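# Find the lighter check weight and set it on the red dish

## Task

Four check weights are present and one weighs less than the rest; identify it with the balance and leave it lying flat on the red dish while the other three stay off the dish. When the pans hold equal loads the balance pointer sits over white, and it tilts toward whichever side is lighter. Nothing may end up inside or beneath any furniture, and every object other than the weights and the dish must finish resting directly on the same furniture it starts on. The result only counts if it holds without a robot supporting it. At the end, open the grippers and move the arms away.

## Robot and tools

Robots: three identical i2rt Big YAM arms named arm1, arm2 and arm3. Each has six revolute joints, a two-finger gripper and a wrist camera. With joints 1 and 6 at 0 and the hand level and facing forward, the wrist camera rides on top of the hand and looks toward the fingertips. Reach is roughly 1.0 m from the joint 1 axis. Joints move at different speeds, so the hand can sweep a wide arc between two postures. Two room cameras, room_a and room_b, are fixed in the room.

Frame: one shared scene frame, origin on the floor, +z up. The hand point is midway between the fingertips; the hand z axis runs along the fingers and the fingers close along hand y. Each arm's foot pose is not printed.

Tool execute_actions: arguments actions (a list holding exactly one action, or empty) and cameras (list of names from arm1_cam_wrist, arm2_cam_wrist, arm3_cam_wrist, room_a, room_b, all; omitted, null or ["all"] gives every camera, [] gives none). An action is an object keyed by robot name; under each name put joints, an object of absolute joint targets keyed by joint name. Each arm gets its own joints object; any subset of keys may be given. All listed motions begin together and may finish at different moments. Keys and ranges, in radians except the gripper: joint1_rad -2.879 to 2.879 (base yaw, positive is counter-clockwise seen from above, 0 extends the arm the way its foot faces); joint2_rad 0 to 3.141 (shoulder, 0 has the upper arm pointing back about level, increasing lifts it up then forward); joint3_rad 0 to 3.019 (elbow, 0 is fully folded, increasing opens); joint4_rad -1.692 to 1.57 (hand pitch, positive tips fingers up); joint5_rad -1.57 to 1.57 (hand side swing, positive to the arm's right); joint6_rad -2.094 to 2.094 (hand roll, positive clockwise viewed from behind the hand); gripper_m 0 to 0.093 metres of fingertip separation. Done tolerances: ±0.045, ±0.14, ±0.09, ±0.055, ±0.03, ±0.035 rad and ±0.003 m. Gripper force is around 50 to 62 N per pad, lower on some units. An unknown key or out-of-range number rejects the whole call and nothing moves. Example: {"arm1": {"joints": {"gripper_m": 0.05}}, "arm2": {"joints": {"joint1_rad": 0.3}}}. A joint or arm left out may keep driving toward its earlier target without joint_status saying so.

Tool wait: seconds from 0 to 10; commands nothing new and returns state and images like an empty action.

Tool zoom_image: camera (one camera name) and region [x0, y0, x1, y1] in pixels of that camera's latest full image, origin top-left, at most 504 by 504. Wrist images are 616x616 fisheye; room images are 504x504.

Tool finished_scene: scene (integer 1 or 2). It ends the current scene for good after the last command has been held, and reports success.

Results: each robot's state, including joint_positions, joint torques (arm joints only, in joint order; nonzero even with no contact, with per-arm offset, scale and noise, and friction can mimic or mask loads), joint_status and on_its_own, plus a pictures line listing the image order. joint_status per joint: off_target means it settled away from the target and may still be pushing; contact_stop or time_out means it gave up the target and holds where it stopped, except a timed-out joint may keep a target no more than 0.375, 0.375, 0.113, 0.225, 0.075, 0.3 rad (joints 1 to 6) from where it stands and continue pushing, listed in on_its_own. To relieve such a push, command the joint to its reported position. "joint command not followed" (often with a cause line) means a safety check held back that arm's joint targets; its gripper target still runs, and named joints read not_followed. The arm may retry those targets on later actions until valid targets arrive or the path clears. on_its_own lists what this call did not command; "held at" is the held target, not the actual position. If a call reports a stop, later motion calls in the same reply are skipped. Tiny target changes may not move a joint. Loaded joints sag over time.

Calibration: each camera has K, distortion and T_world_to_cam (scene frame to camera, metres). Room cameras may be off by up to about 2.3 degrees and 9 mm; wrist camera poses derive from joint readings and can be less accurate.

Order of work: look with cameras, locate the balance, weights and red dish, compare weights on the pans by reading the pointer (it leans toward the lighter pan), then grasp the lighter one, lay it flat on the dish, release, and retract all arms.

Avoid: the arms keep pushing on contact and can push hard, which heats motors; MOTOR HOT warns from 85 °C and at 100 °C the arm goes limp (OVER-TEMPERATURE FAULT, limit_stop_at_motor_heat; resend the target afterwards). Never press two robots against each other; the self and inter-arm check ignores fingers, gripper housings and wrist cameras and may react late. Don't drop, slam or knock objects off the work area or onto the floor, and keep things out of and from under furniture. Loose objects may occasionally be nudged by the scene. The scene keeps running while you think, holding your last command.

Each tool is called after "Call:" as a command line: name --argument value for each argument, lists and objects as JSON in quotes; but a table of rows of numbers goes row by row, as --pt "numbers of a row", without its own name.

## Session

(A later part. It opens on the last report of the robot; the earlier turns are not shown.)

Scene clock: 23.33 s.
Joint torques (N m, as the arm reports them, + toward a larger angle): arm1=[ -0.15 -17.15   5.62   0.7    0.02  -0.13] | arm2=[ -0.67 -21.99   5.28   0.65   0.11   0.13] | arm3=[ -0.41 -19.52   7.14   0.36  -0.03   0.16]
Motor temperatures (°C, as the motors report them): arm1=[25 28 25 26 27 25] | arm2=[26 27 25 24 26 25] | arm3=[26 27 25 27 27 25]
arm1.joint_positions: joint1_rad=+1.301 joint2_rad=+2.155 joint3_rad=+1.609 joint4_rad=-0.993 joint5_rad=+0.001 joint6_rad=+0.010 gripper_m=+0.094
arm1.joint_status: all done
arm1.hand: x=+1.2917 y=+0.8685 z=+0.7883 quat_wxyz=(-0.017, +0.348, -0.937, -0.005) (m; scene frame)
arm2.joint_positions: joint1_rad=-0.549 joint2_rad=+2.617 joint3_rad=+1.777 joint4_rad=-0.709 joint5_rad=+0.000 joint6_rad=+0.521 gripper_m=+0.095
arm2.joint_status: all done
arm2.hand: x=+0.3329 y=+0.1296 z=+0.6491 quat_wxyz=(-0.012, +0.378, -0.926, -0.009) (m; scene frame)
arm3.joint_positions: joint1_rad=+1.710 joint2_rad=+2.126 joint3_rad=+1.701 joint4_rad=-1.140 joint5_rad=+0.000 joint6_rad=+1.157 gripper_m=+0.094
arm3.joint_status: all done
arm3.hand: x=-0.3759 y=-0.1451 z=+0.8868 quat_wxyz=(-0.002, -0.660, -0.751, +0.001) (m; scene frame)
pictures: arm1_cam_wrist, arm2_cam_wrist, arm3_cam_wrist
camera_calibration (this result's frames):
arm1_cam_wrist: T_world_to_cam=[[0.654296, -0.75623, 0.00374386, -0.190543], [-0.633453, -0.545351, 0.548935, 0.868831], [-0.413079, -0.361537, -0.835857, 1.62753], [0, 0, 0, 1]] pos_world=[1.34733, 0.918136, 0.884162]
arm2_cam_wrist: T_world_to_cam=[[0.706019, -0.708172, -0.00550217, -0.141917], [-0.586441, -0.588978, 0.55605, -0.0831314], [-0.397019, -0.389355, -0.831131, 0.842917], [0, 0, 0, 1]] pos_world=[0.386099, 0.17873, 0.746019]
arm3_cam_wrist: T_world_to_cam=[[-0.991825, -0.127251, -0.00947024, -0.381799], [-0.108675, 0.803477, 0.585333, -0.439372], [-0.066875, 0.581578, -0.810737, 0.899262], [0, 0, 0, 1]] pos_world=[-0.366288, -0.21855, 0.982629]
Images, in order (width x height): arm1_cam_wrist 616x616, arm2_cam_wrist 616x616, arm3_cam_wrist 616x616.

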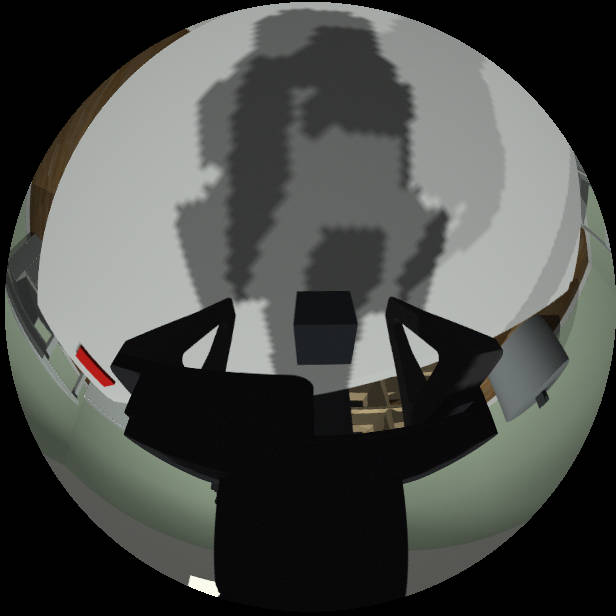

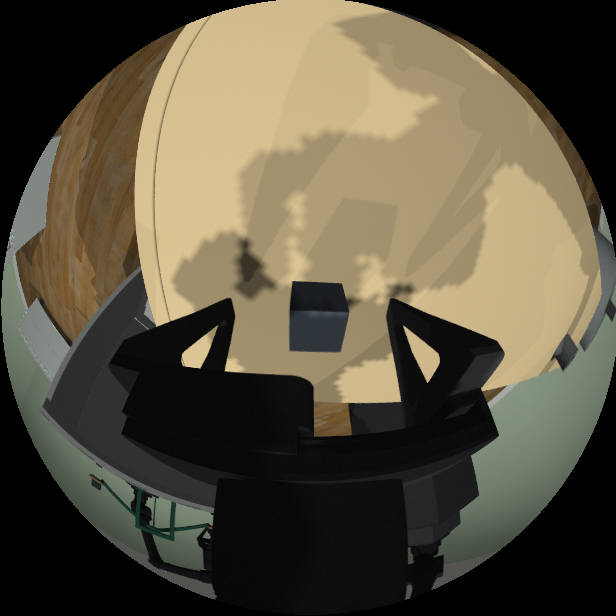

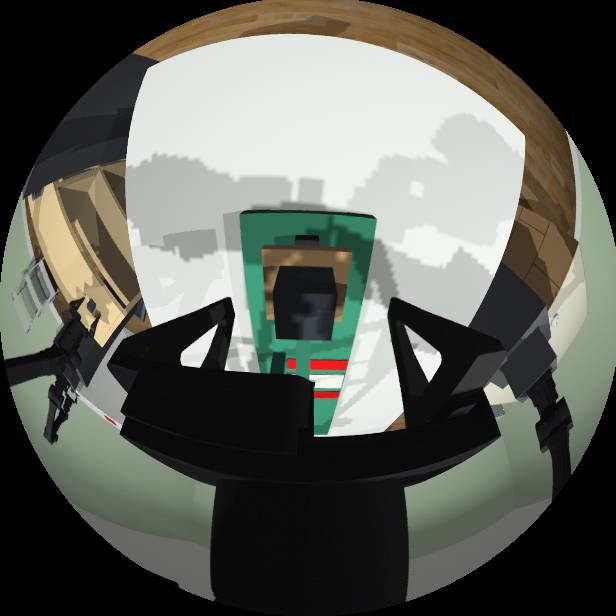

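Call:
execute_actions --actions '[{"arm1":{"joints":{"joint3_rad":1.567}},"arm2":{"joints":{"joint2_rad":2.67}},"arm3":{"joints":{"joint2_rad":2.158}}}]' --cameras '["arm1_cam_wrist","arm2_cam_wrist","arm3_cam_wrist"]'

Scene clock: 24.40 s.
Joint torques (N m, as the arm reports them, + toward a larger angle): arm1=[  0.21 -17.33   4.23   0.52  -0.04  -0.01] | arm2=[ -0.54 -21.05   5.34   0.54   0.15   0.1 ] | arm3=[ -0.45 -19.52   7.05   0.33  -0.04   0.16]
Motor temperatures (°C, as the motors report them): arm1=[25 28 25 26 27 25] | arm2=[26 27 25 24 26 25] | arm3=[26 27 25 27 27 25]
arm1.joint_positions: joint1_rad=+1.301 joint2_rad=+2.154 joint3_rad=+1.601 joint4_rad=-0.985 joint5_rad=+0.001 joint6_rad=+0.007 gripper_m=+0.094
arm1.joint_status: all done
arm1.hand: x=+1.2909 y=+0.8677 z=+0.7870 quat_wxyz=(-0.019, +0.349, -0.937, -0.005) (m; scene frame)
arm2.joint_positions: joint1_rad=-0.552 joint2_rad=+2.634 joint3_rad=+1.777 joint4_rad=-0.707 joint5_rad=-0.001 joint6_rad=+0.524 gripper_m=+0.095
arm2.joint_status: all done
arm2.hand: x=+0.3325 y=+0.1234 z=+0.6387 quat_wxyz=(-0.007, +0.376, -0.927, -0.003) (m; scene frame)
arm3.joint_positions: joint1_rad=+1.710 joint2_rad=+2.150 joint3_rad=+1.701 joint4_rad=-1.140 joint5_rad=+0.000 joint6_rad=+1.157 gripper_m=+0.094
arm3.joint_status: all done
arm3.hand: x=-0.3788 y=-0.1443 z=+0.8725 quat_wxyz=(+0.008, -0.660, -0.751, +0.006) (m; scene frame)
pictures: arm1_cam_wrist, arm2_cam_wrist, arm3_cam_wrist
camera_calibration (this result's frames):
arm1_cam_wrist: T_world_to_cam=[[0.65601, -0.75474, 0.0041963, -0.194477], [-0.633315, -0.547427, 0.547025, 0.871773], [-0.410564, -0.361511, -0.837106, 1.62351], [0, 0, 0, 1]] pos_world=[1.34624, 0.917371, 0.882987]
arm2_cam_wrist: T_world_to_cam=[[0.702416, -0.711767, 0.000348428, -0.148219], [-0.586582, -0.578598, 0.566698, -0.0892322], [-0.403155, -0.398262, -0.823926, 0.830253], [0, 0, 0, 1]] pos_world=[0.38649, 0.173531, 0.734686]
arm3_cam_wrist: T_world_to_cam=[[-0.991806, -0.127167, 0.0121958, -0.403571], [-0.0952273, 0.799567, 0.592979, -0.434081], [-0.085159, 0.586959, -0.805126, 0.87597], [0, 0, 0, 1]] pos_world=[-0.367004, -0.218402, 0.967589]
Images, in order (width x height): arm1_cam_wrist 616x616, arm2_cam_wrist 616x616, arm3_cam_wrist 616x616.

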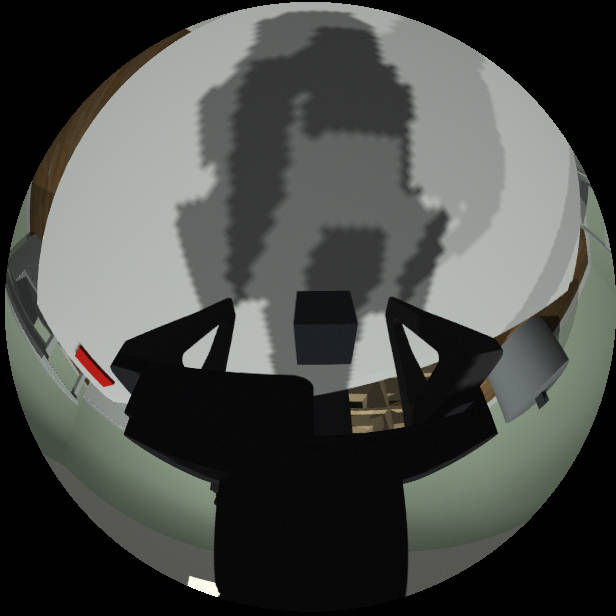

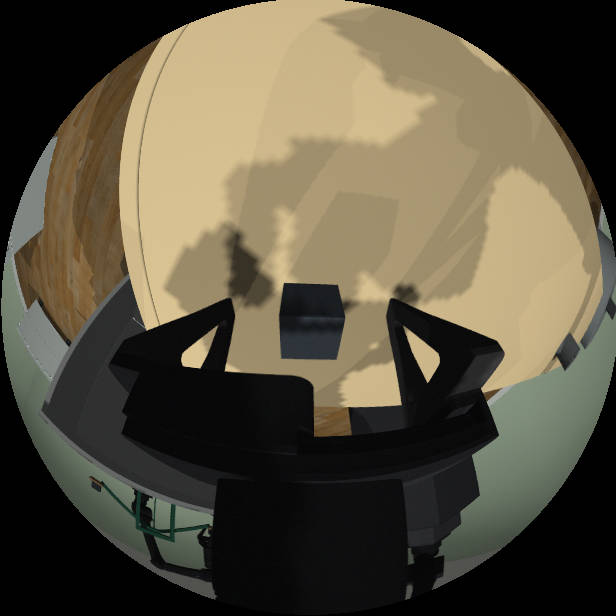

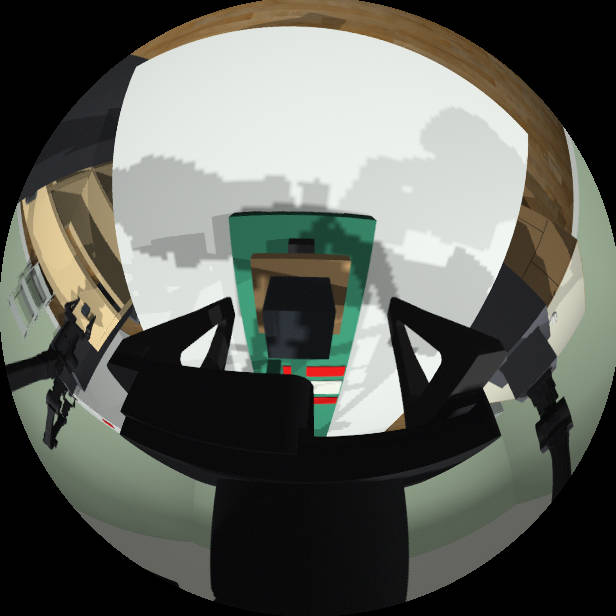

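Call:
execute_actions --actions '[{"arm1":{"joints":{"joint3_rad":1.555}},"arm2":{"joints":{"gripper_m":0.022}},"arm3":{"joints":{"gripper_m":0.022}}}]' --cameras '["arm1_cam_wrist","arm2_cam_wrist","arm3_cam_wrist"]'

Scene clock: 25.40 s.
Joint torques (N m, as the arm reports them, + toward a larger angle): arm1=[  0.71 -17.27   3.86   0.37  -0.05   0.03] | arm2=[ -0.5  -21.25   5.28   0.5    0.15   0.1 ] | arm3=[ -0.11 -18.91   6.94  -0.55   0.25   0.15]
Motor temperatures (°C, as the motors report them): arm1=[25 28 24 26 27 25] | arm2=[26 27 25 24 26 25] | arm3=[26 27 25 27 27 25]
arm1.joint_positions: joint1_rad=+1.301 joint2_rad=+2.150 joint3_rad=+1.594 joint4_rad=-0.978 joint5_rad=+0.002 joint6_rad=+0.001 gripper_m=+0.094
arm1.joint_status: all done
arm1.hand: x=+1.2903 y=+0.8670 z=+0.7865 quat_wxyz=(-0.020, +0.352, -0.936, -0.005) (m; scene frame)
arm2.joint_positions: joint1_rad=-0.552 joint2_rad=+2.634 joint3_rad=+1.777 joint4_rad=-0.707 joint5_rad=-0.001 joint6_rad=+0.524 gripper_m=+0.030
arm2.joint_status: gripper_m off_target (ended at +0.030, target +0.022)
arm2.hand: x=+0.3325 y=+0.1233 z=+0.6385 quat_wxyz=(-0.007, +0.376, -0.927, -0.003) (m; scene frame)
arm3.joint_positions: joint1_rad=+1.711 joint2_rad=+2.149 joint3_rad=+1.701 joint4_rad=-1.117 joint5_rad=-0.007 joint6_rad=+1.160 gripper_m=+0.045
arm3.joint_status: gripper_m off_target (ended at +0.045, target +0.022)
arm3.hand: x=-0.3728 y=-0.1444 z=+0.8728 quat_wxyz=(-0.001, -0.661, -0.750, -0.002) (m; scene frame)
pictures: arm1_cam_wrist, arm2_cam_wrist, arm3_cam_wrist
camera_calibration (this result's frames):
arm1_cam_wrist: T_world_to_cam=[[0.660572, -0.750745, 0.00519546, -0.204747], [-0.631576, -0.551948, 0.544487, 0.874943], [-0.405903, -0.362954, -0.838753, 1.61923], [0, 0, 0, 1]] pos_world=[1.34509, 0.916915, 0.882801]
arm2_cam_wrist: T_world_to_cam=[[0.702413, -0.711769, 0.00053626, -0.148416], [-0.586525, -0.578388, 0.566971, -0.0894281], [-0.403242, -0.398563, -0.823738, 0.829929], [0, 0, 0, 1]] pos_world=[0.38646, 0.173417, 0.734426]
arm3_cam_wrist: T_world_to_cam=[[-0.992047, -0.125308, -0.0118679, -0.376467], [-0.108082, 0.799737, 0.590541, -0.43632], [-0.0645086, 0.587127, -0.80692, 0.886027], [0, 0, 0, 1]] pos_world=[-0.363475, -0.218444, 0.968151]
Images, in order (width x height): arm1_cam_wrist 616x616, arm2_cam_wrist 616x616, arm3_cam_wrist 616x616.

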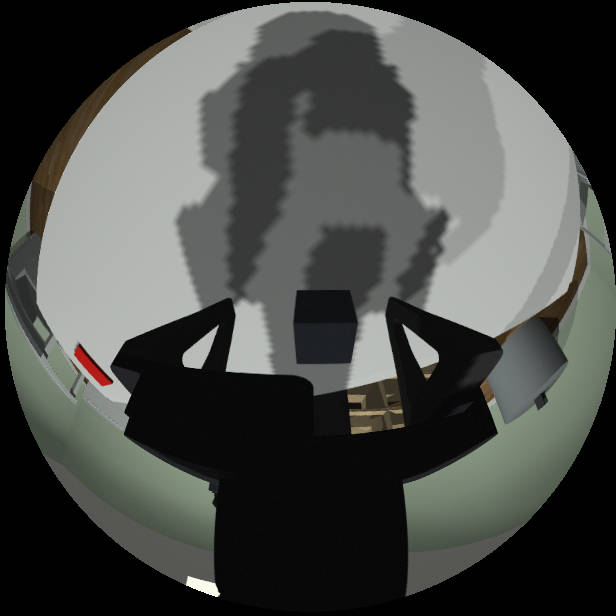

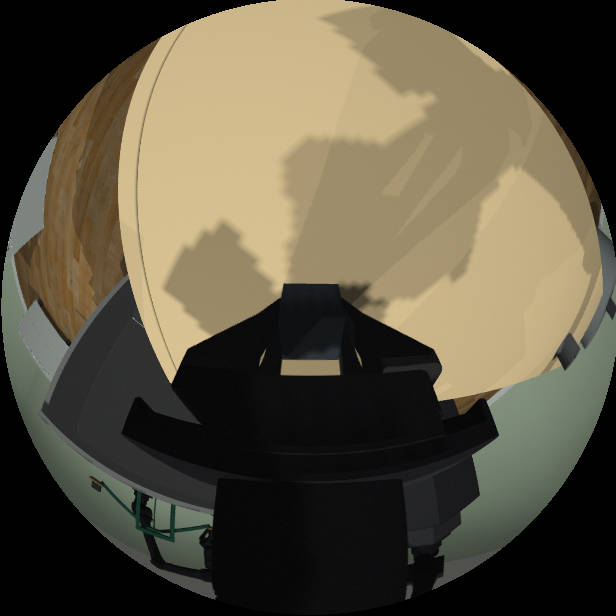

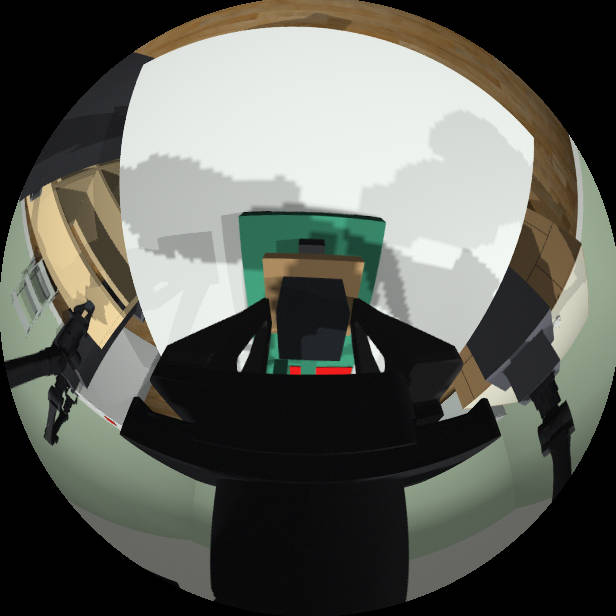

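Call:
execute_actions --actions '[{"arm1":{"joints":{"joint2_rad":2.195}},"arm2":{"joints":{"joint2_rad":2.1,"joint3_rad":1.95,"joint4_rad":-1.42}},"arm3":{"joints":{"gripper_m":0.075}}}]' --cameras '["arm1_cam_wrist","arm2_cam_wrist","arm3_cam_wrist"]'

Call:
execute_actions --actions '[{"arm3":{"joints":{"joint2_rad":2.105}},"arm2":{"joints":{"joint1_rad":0.2}}}]' --cameras '["arm1_cam_wrist","arm2_cam_wrist","arm3_cam_wrist"]'

Scene clock: 27.77 s.
Joint torques (N m, as the arm reports them, + toward a larger angle): arm1=[  0.28 -14.65   3.71   0.4   -0.02   0.03] | arm2=[ -0.5  -22.83   7.11  -0.1    0.15   0.1 ] | arm3=[ -0.42 -19.19   6.97  -0.41   0.07   0.13]
Motor temperatures (°C, as the motors report them): arm1=[25 28 24 26 27 25] | arm2=[26 28 25 24 26 25] | arm3=[26 27 25 27 27 25]
arm1.joint_positions: joint1_rad=+1.301 joint2_rad=+2.150 joint3_rad=+1.594 joint4_rad=-0.978 joint5_rad=+0.002 joint6_rad=+0.001 gripper_m=+0.094
arm1.joint_status: all done
arm1.hand: x=+1.2903 y=+0.8670 z=+0.7865 quat_wxyz=(-0.020, +0.352, -0.936, -0.005) (m; scene frame)
arm2.joint_positions: joint1_rad=-0.552 joint2_rad=+2.094 joint3_rad=+1.948 joint4_rad=-1.411 joint5_rad=-0.001 joint6_rad=+0.524 gripper_m=+0.030
arm2.joint_status: all done
arm2.hand: x=+0.3321 y=+0.1345 z=+1.0410 quat_wxyz=(-0.009, +0.376, -0.927, -0.006) (m; scene frame)
arm3.joint_positions: joint1_rad=+1.711 joint2_rad=+2.150 joint3_rad=+1.701 joint4_rad=-1.122 joint5_rad=-0.002 joint6_rad=+1.160 gripper_m=+0.075
arm3.joint_status: all done
arm3.hand: x=-0.3743 y=-0.1450 z=+0.8726 quat_wxyz=(+0.001, -0.661, -0.750, +0.001) (m; scene frame)
pictures: arm1_cam_wrist, arm2_cam_wrist, arm3_cam_wrist
camera_calibration (this result's frames):
arm1_cam_wrist: T_world_to_cam=[[0.660572, -0.750745, 0.00519546, -0.204747], [-0.631576, -0.551948, 0.544487, 0.874943], [-0.405903, -0.362954, -0.838753, 1.61923], [0, 0, 0, 1]] pos_world=[1.34509, 0.916915, 0.882801]
arm2_cam_wrist: T_world_to_cam=[[0.702455, -0.711723, -0.00265672, -0.137001], [-0.587494, -0.581943, 0.562311, -0.305705], [-0.401755, -0.393437, -0.826922, 1.16789], [0, 0, 0, 1]] pos_world=[0.385843, 0.184082, 1.13729]
arm3_cam_wrist: T_world_to_cam=[[-0.992152, -0.124932, -0.00514667, -0.383894], [-0.103978, 0.801488, 0.588902, -0.432622], [-0.0694475, 0.584816, -0.808188, 0.885036], [0, 0, 0, 1]] pos_world=[-0.364401, -0.218802, 0.968072]
Images, in order (width x height): arm1_cam_wrist 616x616, arm2_cam_wrist 616x616, arm3_cam_wrist 616x616.

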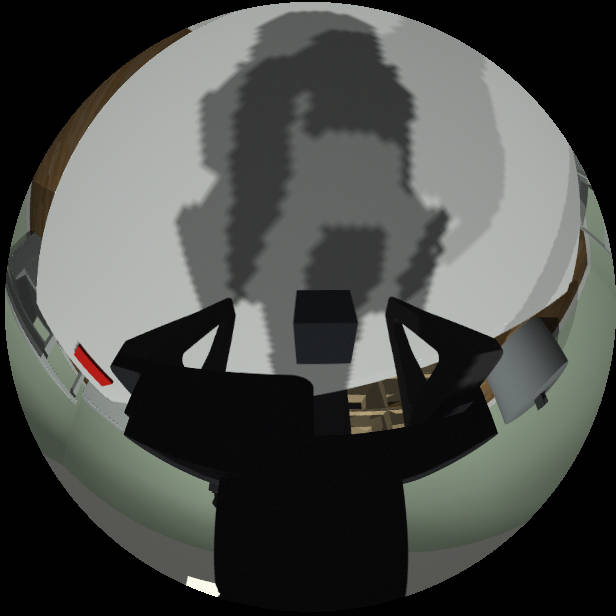

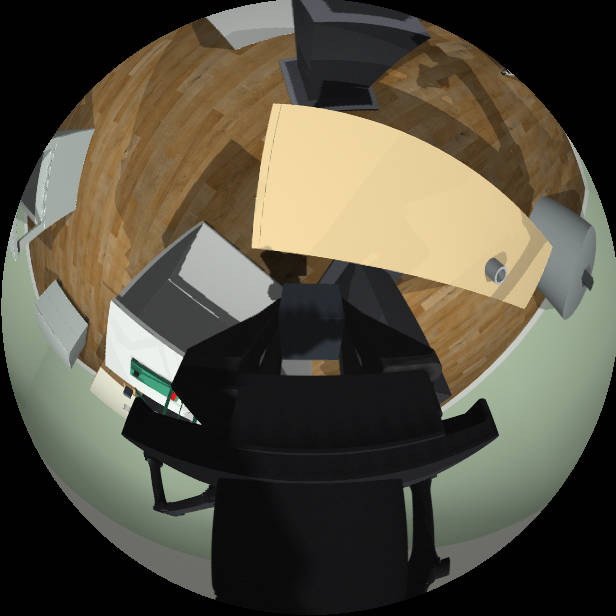

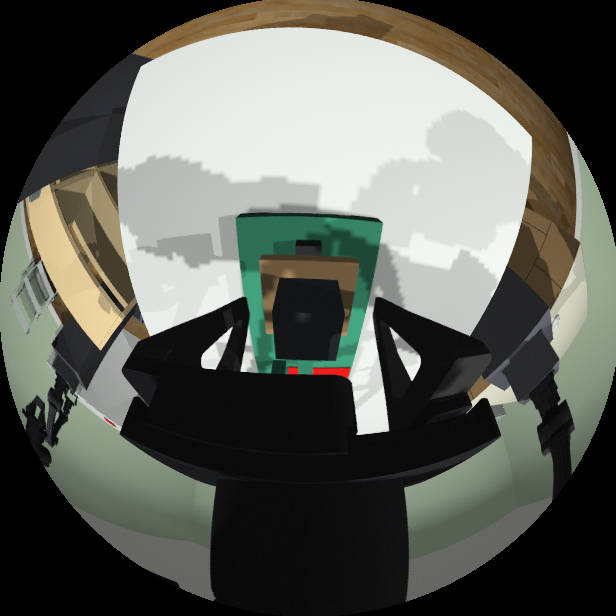

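Scene clock: 29.73 s.
Joint torques (N m, as the arm reports them, + toward a larger angle): arm1=[  0.27 -15.     3.94   0.34  -0.07  -0.02] | arm2=[  0.17 -22.75   7.17  -0.1    0.19   0.1 ] | arm3=[ -0.4  -20.89   7.14  -0.31   0.06   0.12]
Motor temperatures (°C, as the motors report them): arm1=[25 28 24 26 27 25] | arm2=[26 28 26 24 26 25] | arm3=[26 27 25 27 27 25]
arm1.joint_positions: joint1_rad=+1.301 joint2_rad=+2.150 joint3_rad=+1.594 joint4_rad=-0.978 joint5_rad=+0.002 joint6_rad=+0.001 gripper_m=+0.094
arm1.joint_status: not commanded
arm1.hand: x=+1.2903 y=+0.8670 z=+0.7865 quat_wxyz=(-0.020, +0.352, -0.936, -0.005) (m; scene frame)
arm2.joint_positions: joint1_rad=+0.196 joint2_rad=+2.094 joint3_rad=+1.948 joint4_rad=-1.411 joint5_rad=-0.002 joint6_rad=+0.524 gripper_m=+0.030
arm2.joint_status: all done
arm2.hand: x=-0.1416 y=+0.0886 z=+1.0358 quat_wxyz=(-0.006, +0.688, -0.725, -0.005) (m; scene frame)
arm3.joint_positions: joint1_rad=+1.711 joint2_rad=+2.120 joint3_rad=+1.701 joint4_rad=-1.123 joint5_rad=-0.002 joint6_rad=+1.160 gripper_m=+0.075
arm3.joint_status: all done
arm3.hand: x=-0.3708 y=-0.1459 z=+0.8910 quat_wxyz=(-0.013, -0.661, -0.750, -0.005) (m; scene frame)
pictures: arm1_cam_wrist, arm2_cam_wrist, arm3_cam_wrist
camera_calibration (this result's frames):
arm1_cam_wrist: T_world_to_cam=[[0.660572, -0.750745, 0.00519546, -0.204747], [-0.631576, -0.551948, 0.544487, 0.874943], [-0.405903, -0.362954, -0.838753, 1.61923], [0, 0, 0, 1]] pos_world=[1.34509, 0.916915, 0.882801]
arm2_cam_wrist: T_world_to_cam=[[0.999033, -0.0438893, 0.00266109, 0.140364], [-0.0376503, -0.822618, 0.567346, -0.513832], [-0.0227114, -0.566897, -0.823475, 1.02073], [0, 0, 0, 1]] pos_world=[-0.136392, 0.16212, 1.13169]
arm3_cam_wrist: T_world_to_cam=[[-0.991601, -0.125205, -0.0324289, -0.35596], [-0.120749, 0.806355, 0.578975, -0.438977], [-0.0463412, 0.578028, -0.8147, 0.914066], [0, 0, 0, 1]] pos_world=[-0.363618, -0.218952, 0.987303]
Images, in order (width x height): arm1_cam_wrist 616x616, arm2_cam_wrist 616x616, arm3_cam_wrist 616x616.

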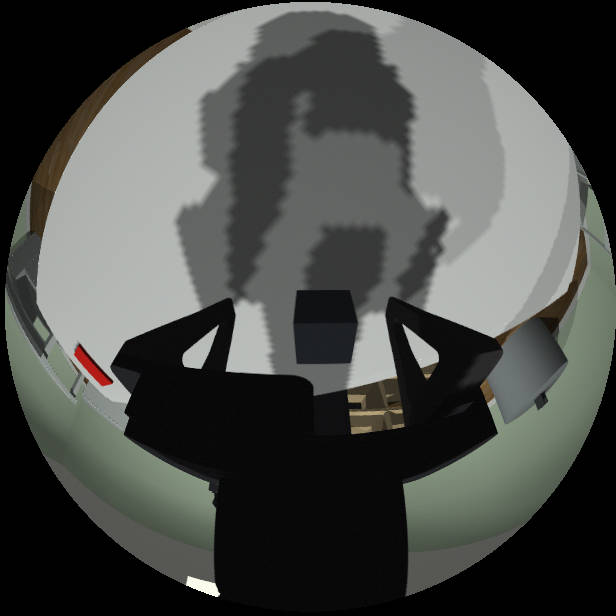

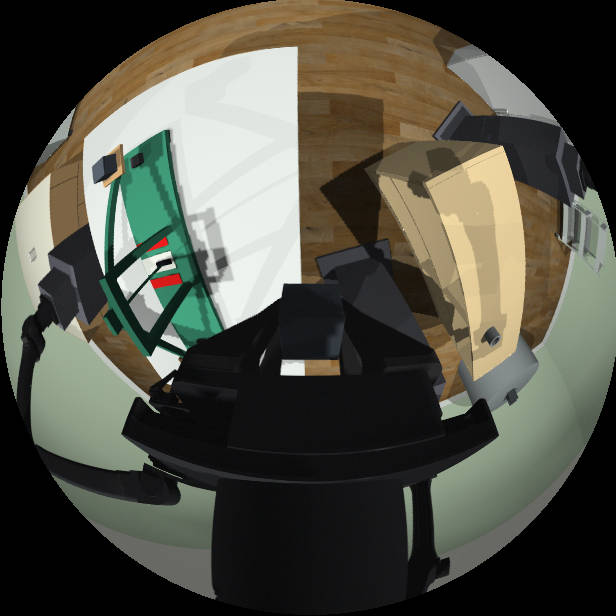

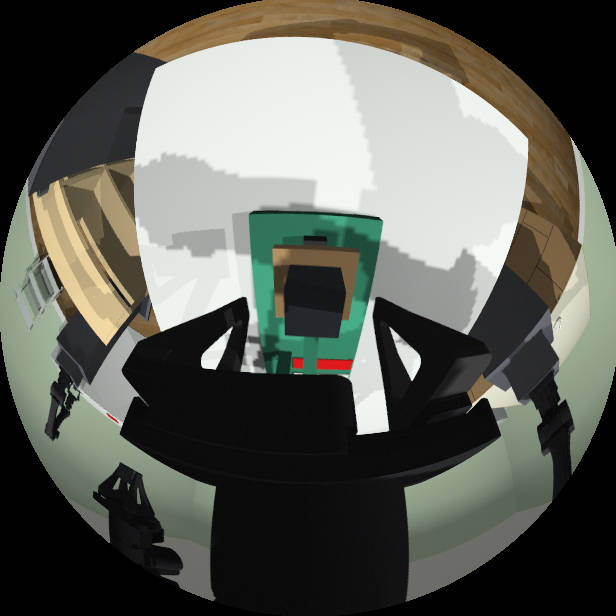

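Call:
execute_actions --actions '[{"arm1":{"joints":{"joint2_rad":2.14,"joint3_rad":1.594,"gripper_m":0.022}},"arm2":{"joints":{"joint2_rad":1.75,"joint3_rad":1.75,"joint4_rad":-1.56}},"arm3":{"joints":{"gripper_m":0.022}}}]' --cameras '["arm1_cam_wrist","arm3_cam_wrist"]'

Scene clock: 31.37 s.
Joint torques (N m, as the arm reports them, + toward a larger angle): arm1=[  2.08 -20.26   6.95   0.1   -0.24  -0.01] | arm2=[  0.23 -16.42   7.39   0.1    0.19   0.11] | arm3=[ -0.38 -20.78   7.08  -0.23  -0.01   0.12]
Motor temperatures (°C, as the motors report them): arm1=[25 28 24 26 27 25] | arm2=[26 28 26 24 26 25] | arm3=[26 27 25 27 27 25]
arm1.joint_positions: joint1_rad=+1.285 joint2_rad=+2.149 joint3_rad=+1.594 joint4_rad=-0.978 joint5_rad=+0.007 joint6_rad=+0.001 gripper_m=+0.029
arm1.joint_status: gripper_m off_target (ended at +0.029, target +0.022); the others done
arm1.hand: x=+1.2976 y=+0.8589 z=+0.7875 quat_wxyz=(-0.022, +0.344, -0.939, -0.003) (m; scene frame)
arm2.joint_positions: joint1_rad=+0.196 joint2_rad=+1.732 joint3_rad=+1.746 joint4_rad=-1.554 joint5_rad=-0.002 joint6_rad=+0.524 gripper_m=+0.030
arm2.joint_status: all done
arm2.hand: x=-0.0922 y=-0.0117 z=+1.1663 quat_wxyz=(-0.009, +0.688, -0.725, -0.014) (m; scene frame)
arm3.joint_positions: joint1_rad=+1.711 joint2_rad=+2.120 joint3_rad=+1.701 joint4_rad=-1.124 joint5_rad=-0.001 joint6_rad=+1.160 gripper_m=+0.029
arm3.joint_status: gripper_m off_target (ended at +0.029, target +0.022)
arm3.hand: x=-0.3713 y=-0.1461 z=+0.8910 quat_wxyz=(-0.012, -0.661, -0.750, -0.004) (m; scene frame)
pictures: arm1_cam_wrist, arm3_cam_wrist
camera_calibration (this result's frames):
arm1_cam_wrist: T_world_to_cam=[[0.648546, -0.761103, 0.0104743, -0.195251], [-0.642759, -0.540228, 0.543152, 0.880062], [-0.407736, -0.358991, -0.839569, 1.61967], [0, 0, 0, 1]] pos_world=[1.35269, 0.908274, 0.883859]
arm3_cam_wrist: T_world_to_cam=[[-0.991666, -0.125191, -0.0304224, -0.358219], [-0.119616, 0.806959, 0.578367, -0.437855], [-0.0478566, 0.577186, -0.815209, 0.913891], [0, 0, 0, 1]] pos_world=[-0.363872, -0.218999, 0.987355]
Images, in order (width x height): arm1_cam_wrist 616x616, arm3_cam_wrist 616x616.

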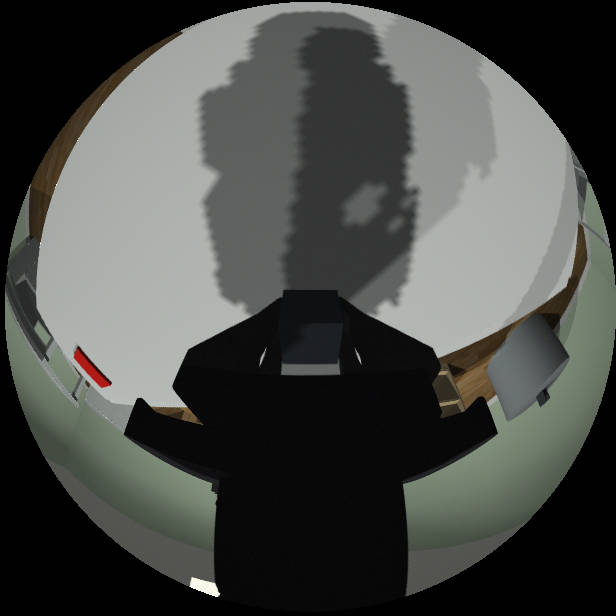

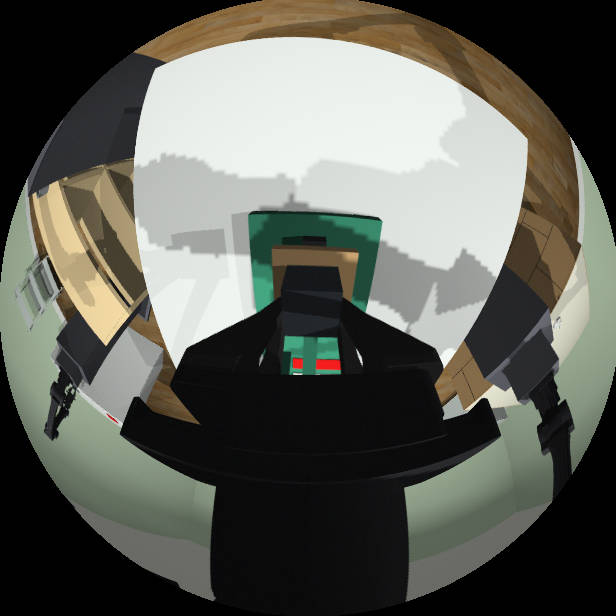

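Call:
execute_actions --actions '[{"arm1":{"joints":{"joint2_rad":2.03,"joint3_rad":1.72,"joint4_rad":-1.26}},"arm3":{"joints":{"joint2_rad":1.5,"joint3_rad":1.6,"joint4_rad":-1.65}}}]' --cameras '["room_b"]'

Call:
execute_actions --actions '[{"arm1":{"joints":{"joint1_rad":1.9}},"arm3":{"joints":{"joint1_rad":2.5,"joint6_rad":0.4}},"arm2":{"joints":{"joint1_rad":0.735,"joint6_rad":0.0}}}]' --cameras '["arm1_cam_wrist","arm2_cam_wrist","arm3_cam_wrist","room_b"]'

Scene clock: 35.00 s.
Joint torques (N m, as the arm reports them, + toward a larger angle): arm1=[  1.08 -21.33  11.62  -0.74  -0.08   0.04] | arm2=[  0.21 -16.28   7.37   0.06   0.19   0.1 ] | arm3=[ -0.31 -13.23   9.39  -0.15  -0.01   0.13]
Motor temperatures (°C, as the motors report them): arm1=[25 28 25 26 27 25] | arm2=[26 27 26 24 26 25] | arm3=[26 27 25 27 27 25]
arm1.joint_positions: joint1_rad=+1.285 joint2_rad=+2.057 joint3_rad=+1.668 joint4_rad=-1.241 joint5_rad=+0.003 joint6_rad=+0.001 gripper_m=+0.029
arm1.joint_status: all done
arm1.hand: x=+1.2797 y=+0.8451 z=+0.8666 quat_wxyz=(+0.025, +0.344, -0.938, +0.012) (m; scene frame)
arm2.joint_positions: joint1_rad=+0.196 joint2_rad=+1.732 joint3_rad=+1.746 joint4_rad=-1.554 joint5_rad=-0.002 joint6_rad=+0.524 gripper_m=+0.030
arm2.joint_status: not commanded
arm2.hand: x=-0.0922 y=-0.0117 z=+1.1663 quat_wxyz=(-0.009, +0.688, -0.725, -0.014) (m; scene frame)
arm3.joint_positions: joint1_rad=+1.711 joint2_rad=+1.521 joint3_rad=+1.573 joint4_rad=-1.650 joint5_rad=-0.001 joint6_rad=+1.160 gripper_m=+0.029
arm3.joint_status: all done
arm3.hand: x=-0.5504 y=-0.0926 z=+1.1607 quat_wxyz=(+0.012, -0.661, -0.750, +0.007) (m; scene frame)
pictures: room_b
Images, in order (width x height): room_b 504x504.

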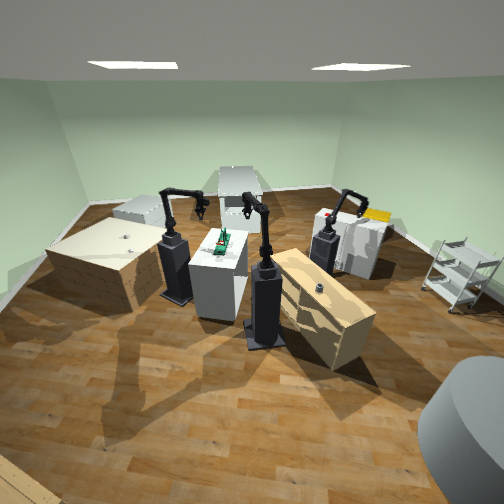

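Scene clock: 36.70 s.
Joint torques (N m, as the arm reports them, + toward a larger angle): arm1=[  2.14 -20.7   11.64  -0.64   0.06  -0.02] | arm2=[ -0.14 -16.57   7.39   0.05   0.12  -0.02] | arm3=[  0.2  -13.81   9.42  -0.08  -0.02  -0.12]
Motor temperatures (°C, as the motors report them): arm1=[25 28 25 26 27 25] | arm2=[26 27 26 24 26 25] | arm3=[26 27 25 27 27 25]
arm1.joint_positions: joint1_rad=+1.900 joint2_rad=+2.057 joint3_rad=+1.668 joint4_rad=-1.241 joint5_rad=-0.001 joint6_rad=+0.001 gripper_m=+0.029
arm1.joint_status: all done
arm1.hand: x=+0.9726 y=+1.0376 z=+0.8651 quat_wxyz=(+0.021, +0.612, -0.790, +0.020) (m; scene frame)
arm2.joint_positions: joint1_rad=+0.733 joint2_rad=+1.733 joint3_rad=+1.746 joint4_rad=-1.554 joint5_rad=-0.002 joint6_rad=+0.009 gripper_m=+0.030
arm2.joint_status: all done
arm2.hand: x=-0.3036 y=-0.2041 z=+1.1624 quat_wxyz=(-0.007, +0.959, -0.282, -0.010) (m; scene frame)
arm3.joint_positions: joint1_rad=+2.501 joint2_rad=+1.521 joint3_rad=+1.573 joint4_rad=-1.650 joint5_rad=-0.002 joint6_rad=+0.413 gripper_m=+0.029
arm3.joint_status: all done
arm3.hand: x=-0.5881 y=+0.2487 z=+1.1598 quat_wxyz=(+0.014, +0.046, -0.999, +0.007) (m; scene frame)
pictures: arm1_cam_wrist, arm2_cam_wrist, arm3_cam_wrist, room_b
camera_calibration (this result's frames):
arm1_cam_wrist: T_world_to_cam=[[0.969033, -0.246891, 0.00446702, -0.689403], [-0.195481, -0.755948, 0.624763, 0.443788], [-0.150872, -0.606289, -0.780801, 1.57238], [0, 0, 0, 1]] pos_world=[0.992033, 1.11859, 0.95353]
arm2_cam_wrist: T_world_to_cam=[[0.534017, 0.845426, 0.00900017, 0.321979], [0.697388, -0.446477, 0.560632, -0.524866], [0.477991, -0.29311, -0.828016, 1.16852], [0, 0, 0, 1]] pos_world=[-0.364448, -0.164045, 1.25891]
arm3_cam_wrist: T_world_to_cam=[[0.0912076, -0.995824, 0.00401094, 0.297767], [-0.788074, -0.0697164, 0.611619, -1.15146], [-0.608785, -0.0589453, -0.791142, 0.695202], [0, 0, 0, 1]] pos_world=[-0.511367, 0.257226, 1.25307]
Images, in order (width x height): arm1_cam_wrist 616x616, arm2_cam_wrist 616x616, arm3_cam_wrist 616x616, room_b 504x504.

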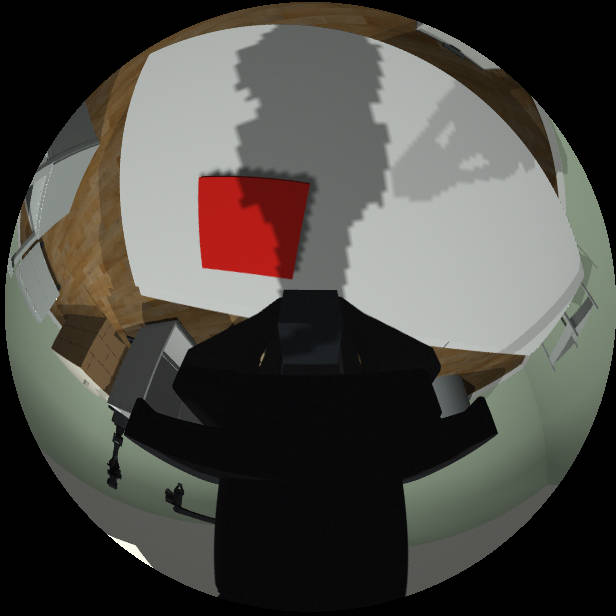

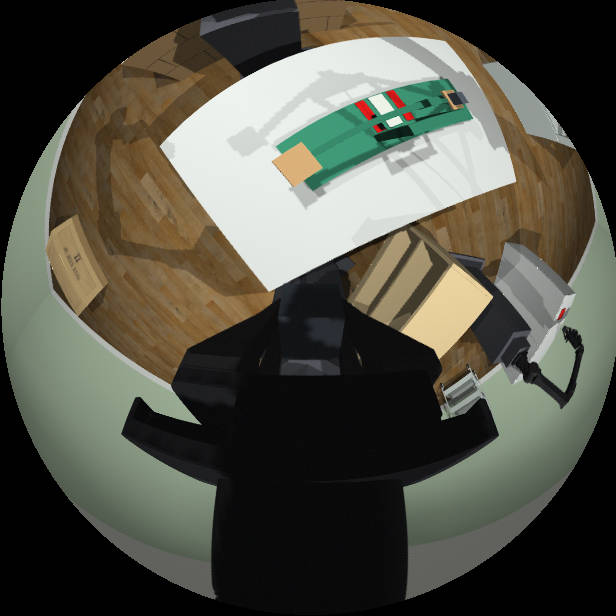

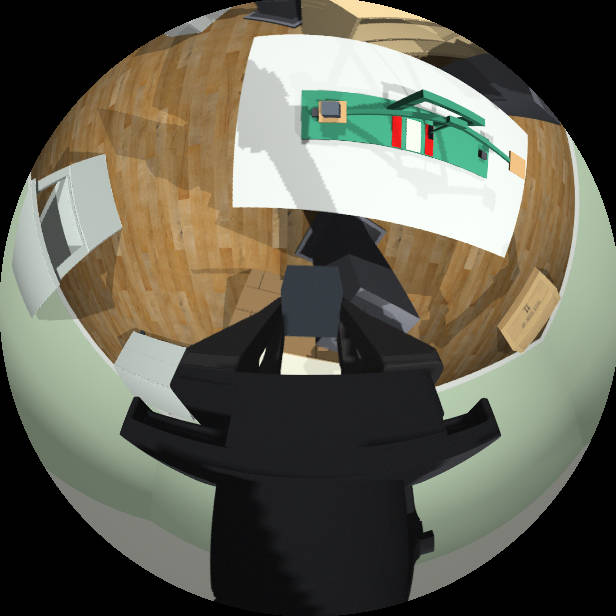

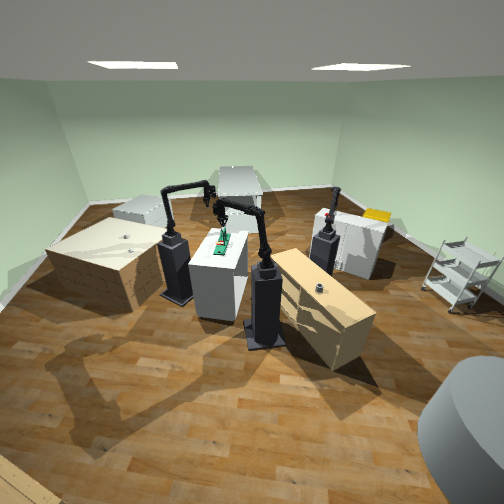

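Call:
execute_actions --actions '[{"arm2":{"joints":{"joint1_rad":0.715,"joint2_rad":2.04,"joint3_rad":1.72,"joint4_rad":-1.22,"joint6_rad":0.9}}}]' --cameras '["arm2_cam_wrist","arm3_cam_wrist"]'

Scene clock: 38.93 s.
Joint torques (N m, as the arm reports them, + toward a larger angle): arm1=[  1.64 -20.31  11.68  -0.59   0.03   0.05] | arm2=[ -0.54 -24.89   7.37   0.48   0.18   0.1 ] | arm3=[  0.13 -13.84   9.4   -0.06  -0.02  -0.13]
Motor temperatures (°C, as the motors report them): arm1=[25 28 25 26 27 25] | arm2=[26 28 26 24 26 25] | arm3=[26 27 25 27 27 25]
arm1.joint_positions: joint1_rad=+1.900 joint2_rad=+2.057 joint3_rad=+1.668 joint4_rad=-1.241 joint5_rad=-0.001 joint6_rad=+0.001 gripper_m=+0.029
arm1.joint_status: not commanded
arm1.hand: x=+0.9726 y=+1.0376 z=+0.8651 quat_wxyz=(+0.021, +0.612, -0.790, +0.020) (m; scene frame)
arm2.joint_positions: joint1_rad=+0.719 joint2_rad=+2.067 joint3_rad=+1.706 joint4_rad=-1.229 joint5_rad=-0.002 joint6_rad=+0.890 gripper_m=+0.030
arm2.joint_status: all done
arm2.hand: x=-0.3605 y=-0.1559 z=+0.9601 quat_wxyz=(-0.006, +0.743, -0.669, +0.012) (m; scene frame)
arm3.joint_positions: joint1_rad=+2.501 joint2_rad=+1.521 joint3_rad=+1.573 joint4_rad=-1.650 joint5_rad=-0.002 joint6_rad=+0.413 gripper_m=+0.029
arm3.joint_status: not commanded
arm3.hand: x=-0.5881 y=+0.2487 z=+1.1598 quat_wxyz=(+0.014, +0.046, -0.999, +0.007) (m; scene frame)
pictures: arm2_cam_wrist, arm3_cam_wrist
camera_calibration (this result's frames):
arm2_cam_wrist: T_world_to_cam=[[0.993276, 0.112939, 0.0254469, 0.348984], [0.0765253, -0.805442, 0.587713, -0.655996], [0.086872, -0.581814, -0.808669, 0.837748], [0, 0, 0, 1]] pos_world=[-0.369214, -0.0803673, 1.05412]
arm3_cam_wrist: T_world_to_cam=[[0.0915873, -0.995789, 0.00400029, 0.297994], [-0.788045, -0.0700231, 0.611623, -1.15137], [-0.608767, -0.0591693, -0.791139, 0.695265], [0, 0, 0, 1]] pos_world=[-0.51137, 0.257255, 1.25306]
Images, in order (width x height): arm2_cam_wrist 616x616, arm3_cam_wrist 616x616.

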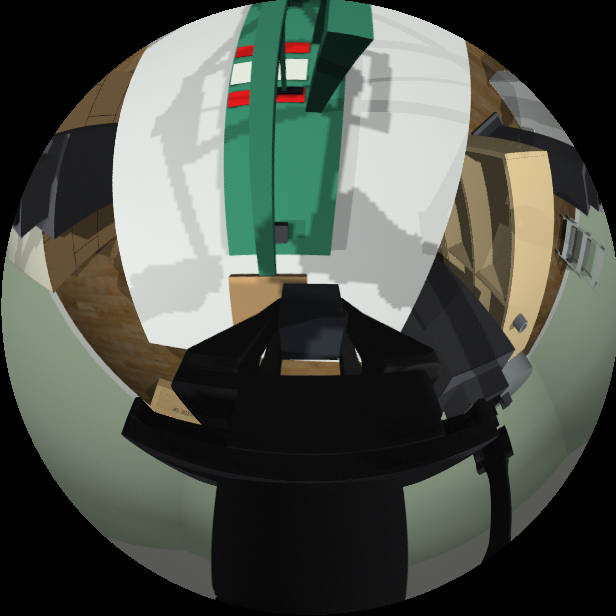

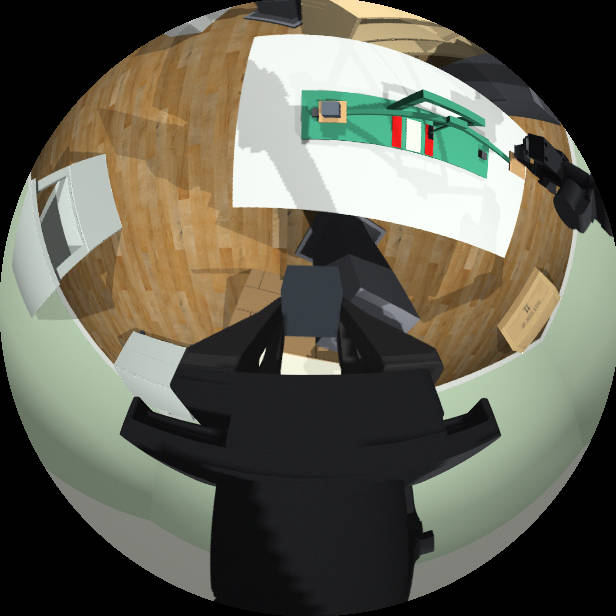

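Call:
execute_actions --actions '[{"arm2":{"joints":{"joint1_rad":0.772,"joint2_rad":2.105,"joint3_rad":1.785,"joint4_rad":-1.265}}}]' --cameras '["arm2_cam_wrist","arm3_cam_wrist"]'

Scene clock: 40.37 s.
Joint torques (N m, as the arm reports them, + toward a larger angle): arm1=[  2.02 -20.41  11.6   -0.39   0.     0.  ] | arm2=[ -0.2  -19.96  10.43  -0.24   0.18   0.14] | arm3=[  0.14 -13.82   9.41  -0.08  -0.02  -0.13]
Motor temperatures (°C, as the motors report them): arm1=[25 28 25 26 27 25] | arm2=[26 28 26 24 26 25] | arm3=[26 27 26 27 27 25]
arm1.joint_positions: joint1_rad=+1.900 joint2_rad=+2.057 joint3_rad=+1.668 joint4_rad=-1.241 joint5_rad=-0.001 joint6_rad=+0.001 gripper_m=+0.029
arm1.joint_status: not commanded
arm1.hand: x=+0.9726 y=+1.0376 z=+0.8651 quat_wxyz=(+0.021, +0.612, -0.790, +0.020) (m; scene frame)
arm2.joint_positions: joint1_rad=+0.778 joint2_rad=+2.077 joint3_rad=+1.726 joint4_rad=-1.255 joint5_rad=-0.002 joint6_rad=+0.891 gripper_m=+0.030
arm2.joint_status: all done
arm2.hand: x=-0.3795 y=-0.1864 z=+0.9609 quat_wxyz=(-0.008, +0.762, -0.648, +0.020) (m; scene frame)
arm3.joint_positions: joint1_rad=+2.501 joint2_rad=+1.521 joint3_rad=+1.573 joint4_rad=-1.650 joint5_rad=-0.002 joint6_rad=+0.413 gripper_m=+0.029
arm3.joint_status: not commanded
arm3.hand: x=-0.5881 y=+0.2487 z=+1.1598 quat_wxyz=(+0.014, +0.046, -0.999, +0.007) (m; scene frame)
pictures: arm2_cam_wrist, arm3_cam_wrist
camera_calibration (this result's frames):
arm2_cam_wrist: T_world_to_cam=[[0.984754, 0.16968, 0.0383052, 0.366272], [0.11372, -0.794616, 0.596366, -0.671721], [0.131629, -0.582918, -0.801798, 0.832543], [0, 0, 0, 1]] pos_world=[-0.393887, -0.110605, 1.05409]
arm3_cam_wrist: T_world_to_cam=[[0.0915873, -0.995789, 0.00400029, 0.297994], [-0.788045, -0.0700231, 0.611623, -1.15137], [-0.608767, -0.0591693, -0.791139, 0.695265], [0, 0, 0, 1]] pos_world=[-0.51137, 0.257255, 1.25306]
Images, in order (width x height): arm2_cam_wrist 616x616, arm3_cam_wrist 616x616.

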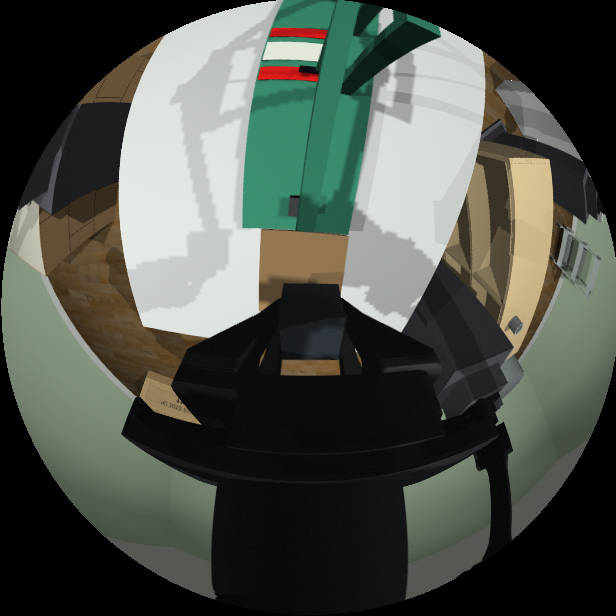

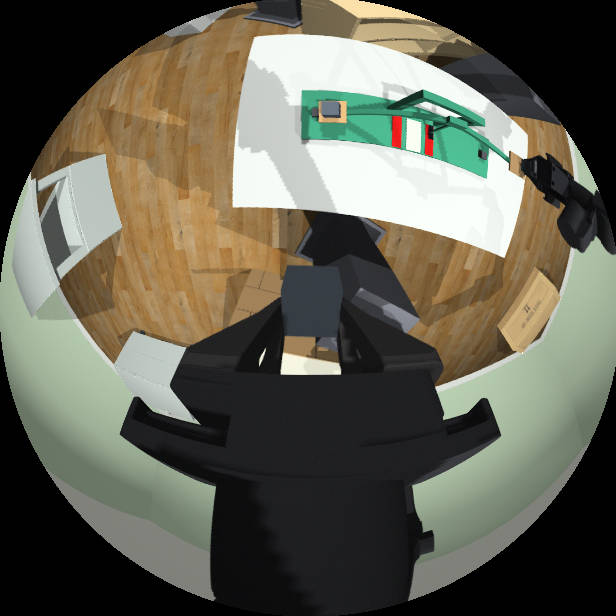

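Call:
execute_actions --actions '[{"arm2":{"joints":{"joint1_rad":0.757,"joint2_rad":2.15,"joint3_rad":1.74,"joint4_rad":-1.16}}}]' --cameras '["arm2_cam_wrist","arm3_cam_wrist"]'

Scene clock: 41.90 s.
Joint torques (N m, as the arm reports them, + toward a larger angle): arm1=[  1.29 -21.33  11.72  -0.5    0.12   0.01] | arm2=[ -0.37 -21.36   7.3    0.71   0.24   0.13] | arm3=[  0.13 -13.81   9.41  -0.06  -0.02  -0.13]
Motor temperatures (°C, as the motors report them): arm1=[25 28 25 26 27 25] | arm2=[26 28 26 24 26 25] | arm3=[26 27 26 27 27 25]
arm1.joint_positions: joint1_rad=+1.900 joint2_rad=+2.057 joint3_rad=+1.668 joint4_rad=-1.241 joint5_rad=-0.001 joint6_rad=+0.001 gripper_m=+0.029
arm1.joint_status: not commanded
arm1.hand: x=+0.9726 y=+1.0376 z=+0.8651 quat_wxyz=(+0.021, +0.612, -0.790, +0.020) (m; scene frame)
arm2.joint_positions: joint1_rad=+0.762 joint2_rad=+2.129 joint3_rad=+1.726 joint4_rad=-1.174 joint5_rad=-0.003 joint6_rad=+0.891 gripper_m=+0.030
arm2.joint_status: all done
arm2.hand: x=-0.3873 y=-0.1704 z=+0.9293 quat_wxyz=(-0.004, +0.757, -0.654, +0.006) (m; scene frame)
arm3.joint_positions: joint1_rad=+2.501 joint2_rad=+1.521 joint3_rad=+1.573 joint4_rad=-1.650 joint5_rad=-0.002 joint6_rad=+0.413 gripper_m=+0.029
arm3.joint_status: not commanded
arm3.hand: x=-0.5881 y=+0.2487 z=+1.1598 quat_wxyz=(+0.014, +0.046, -0.999, +0.007) (m; scene frame)
pictures: arm2_cam_wrist, arm3_cam_wrist
camera_calibration (this result's frames):
arm2_cam_wrist: T_world_to_cam=[[0.987935, 0.154125, 0.0151599, 0.392575], [0.116568, -0.804486, 0.582421, -0.626958], [0.101961, -0.573627, -0.812746, 0.817785], [0, 0, 0, 1]] pos_world=[-0.398138, -0.0957814, 1.02385]
arm3_cam_wrist: T_world_to_cam=[[0.0915873, -0.995789, 0.00400029, 0.297994], [-0.788045, -0.0700231, 0.611623, -1.15137], [-0.608767, -0.0591693, -0.791139, 0.695265], [0, 0, 0, 1]] pos_world=[-0.51137, 0.257255, 1.25306]
Images, in order (width x height): arm2_cam_wrist 616x616, arm3_cam_wrist 616x616.

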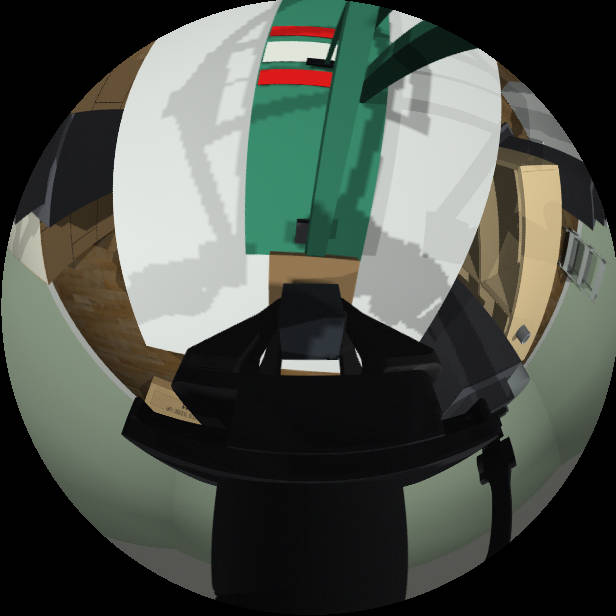

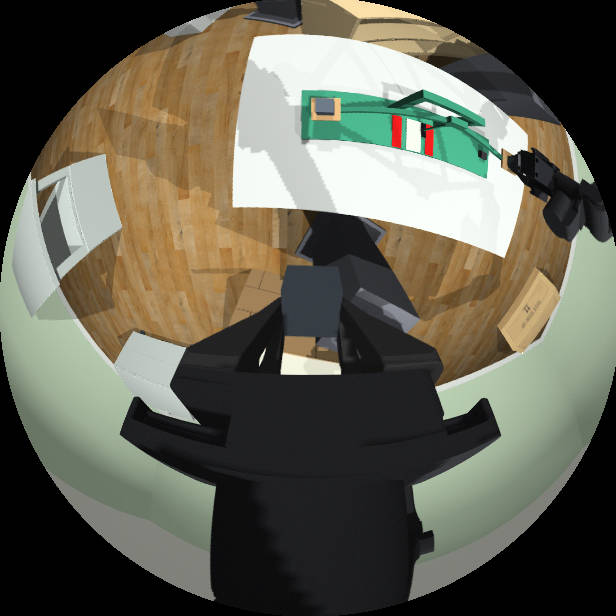

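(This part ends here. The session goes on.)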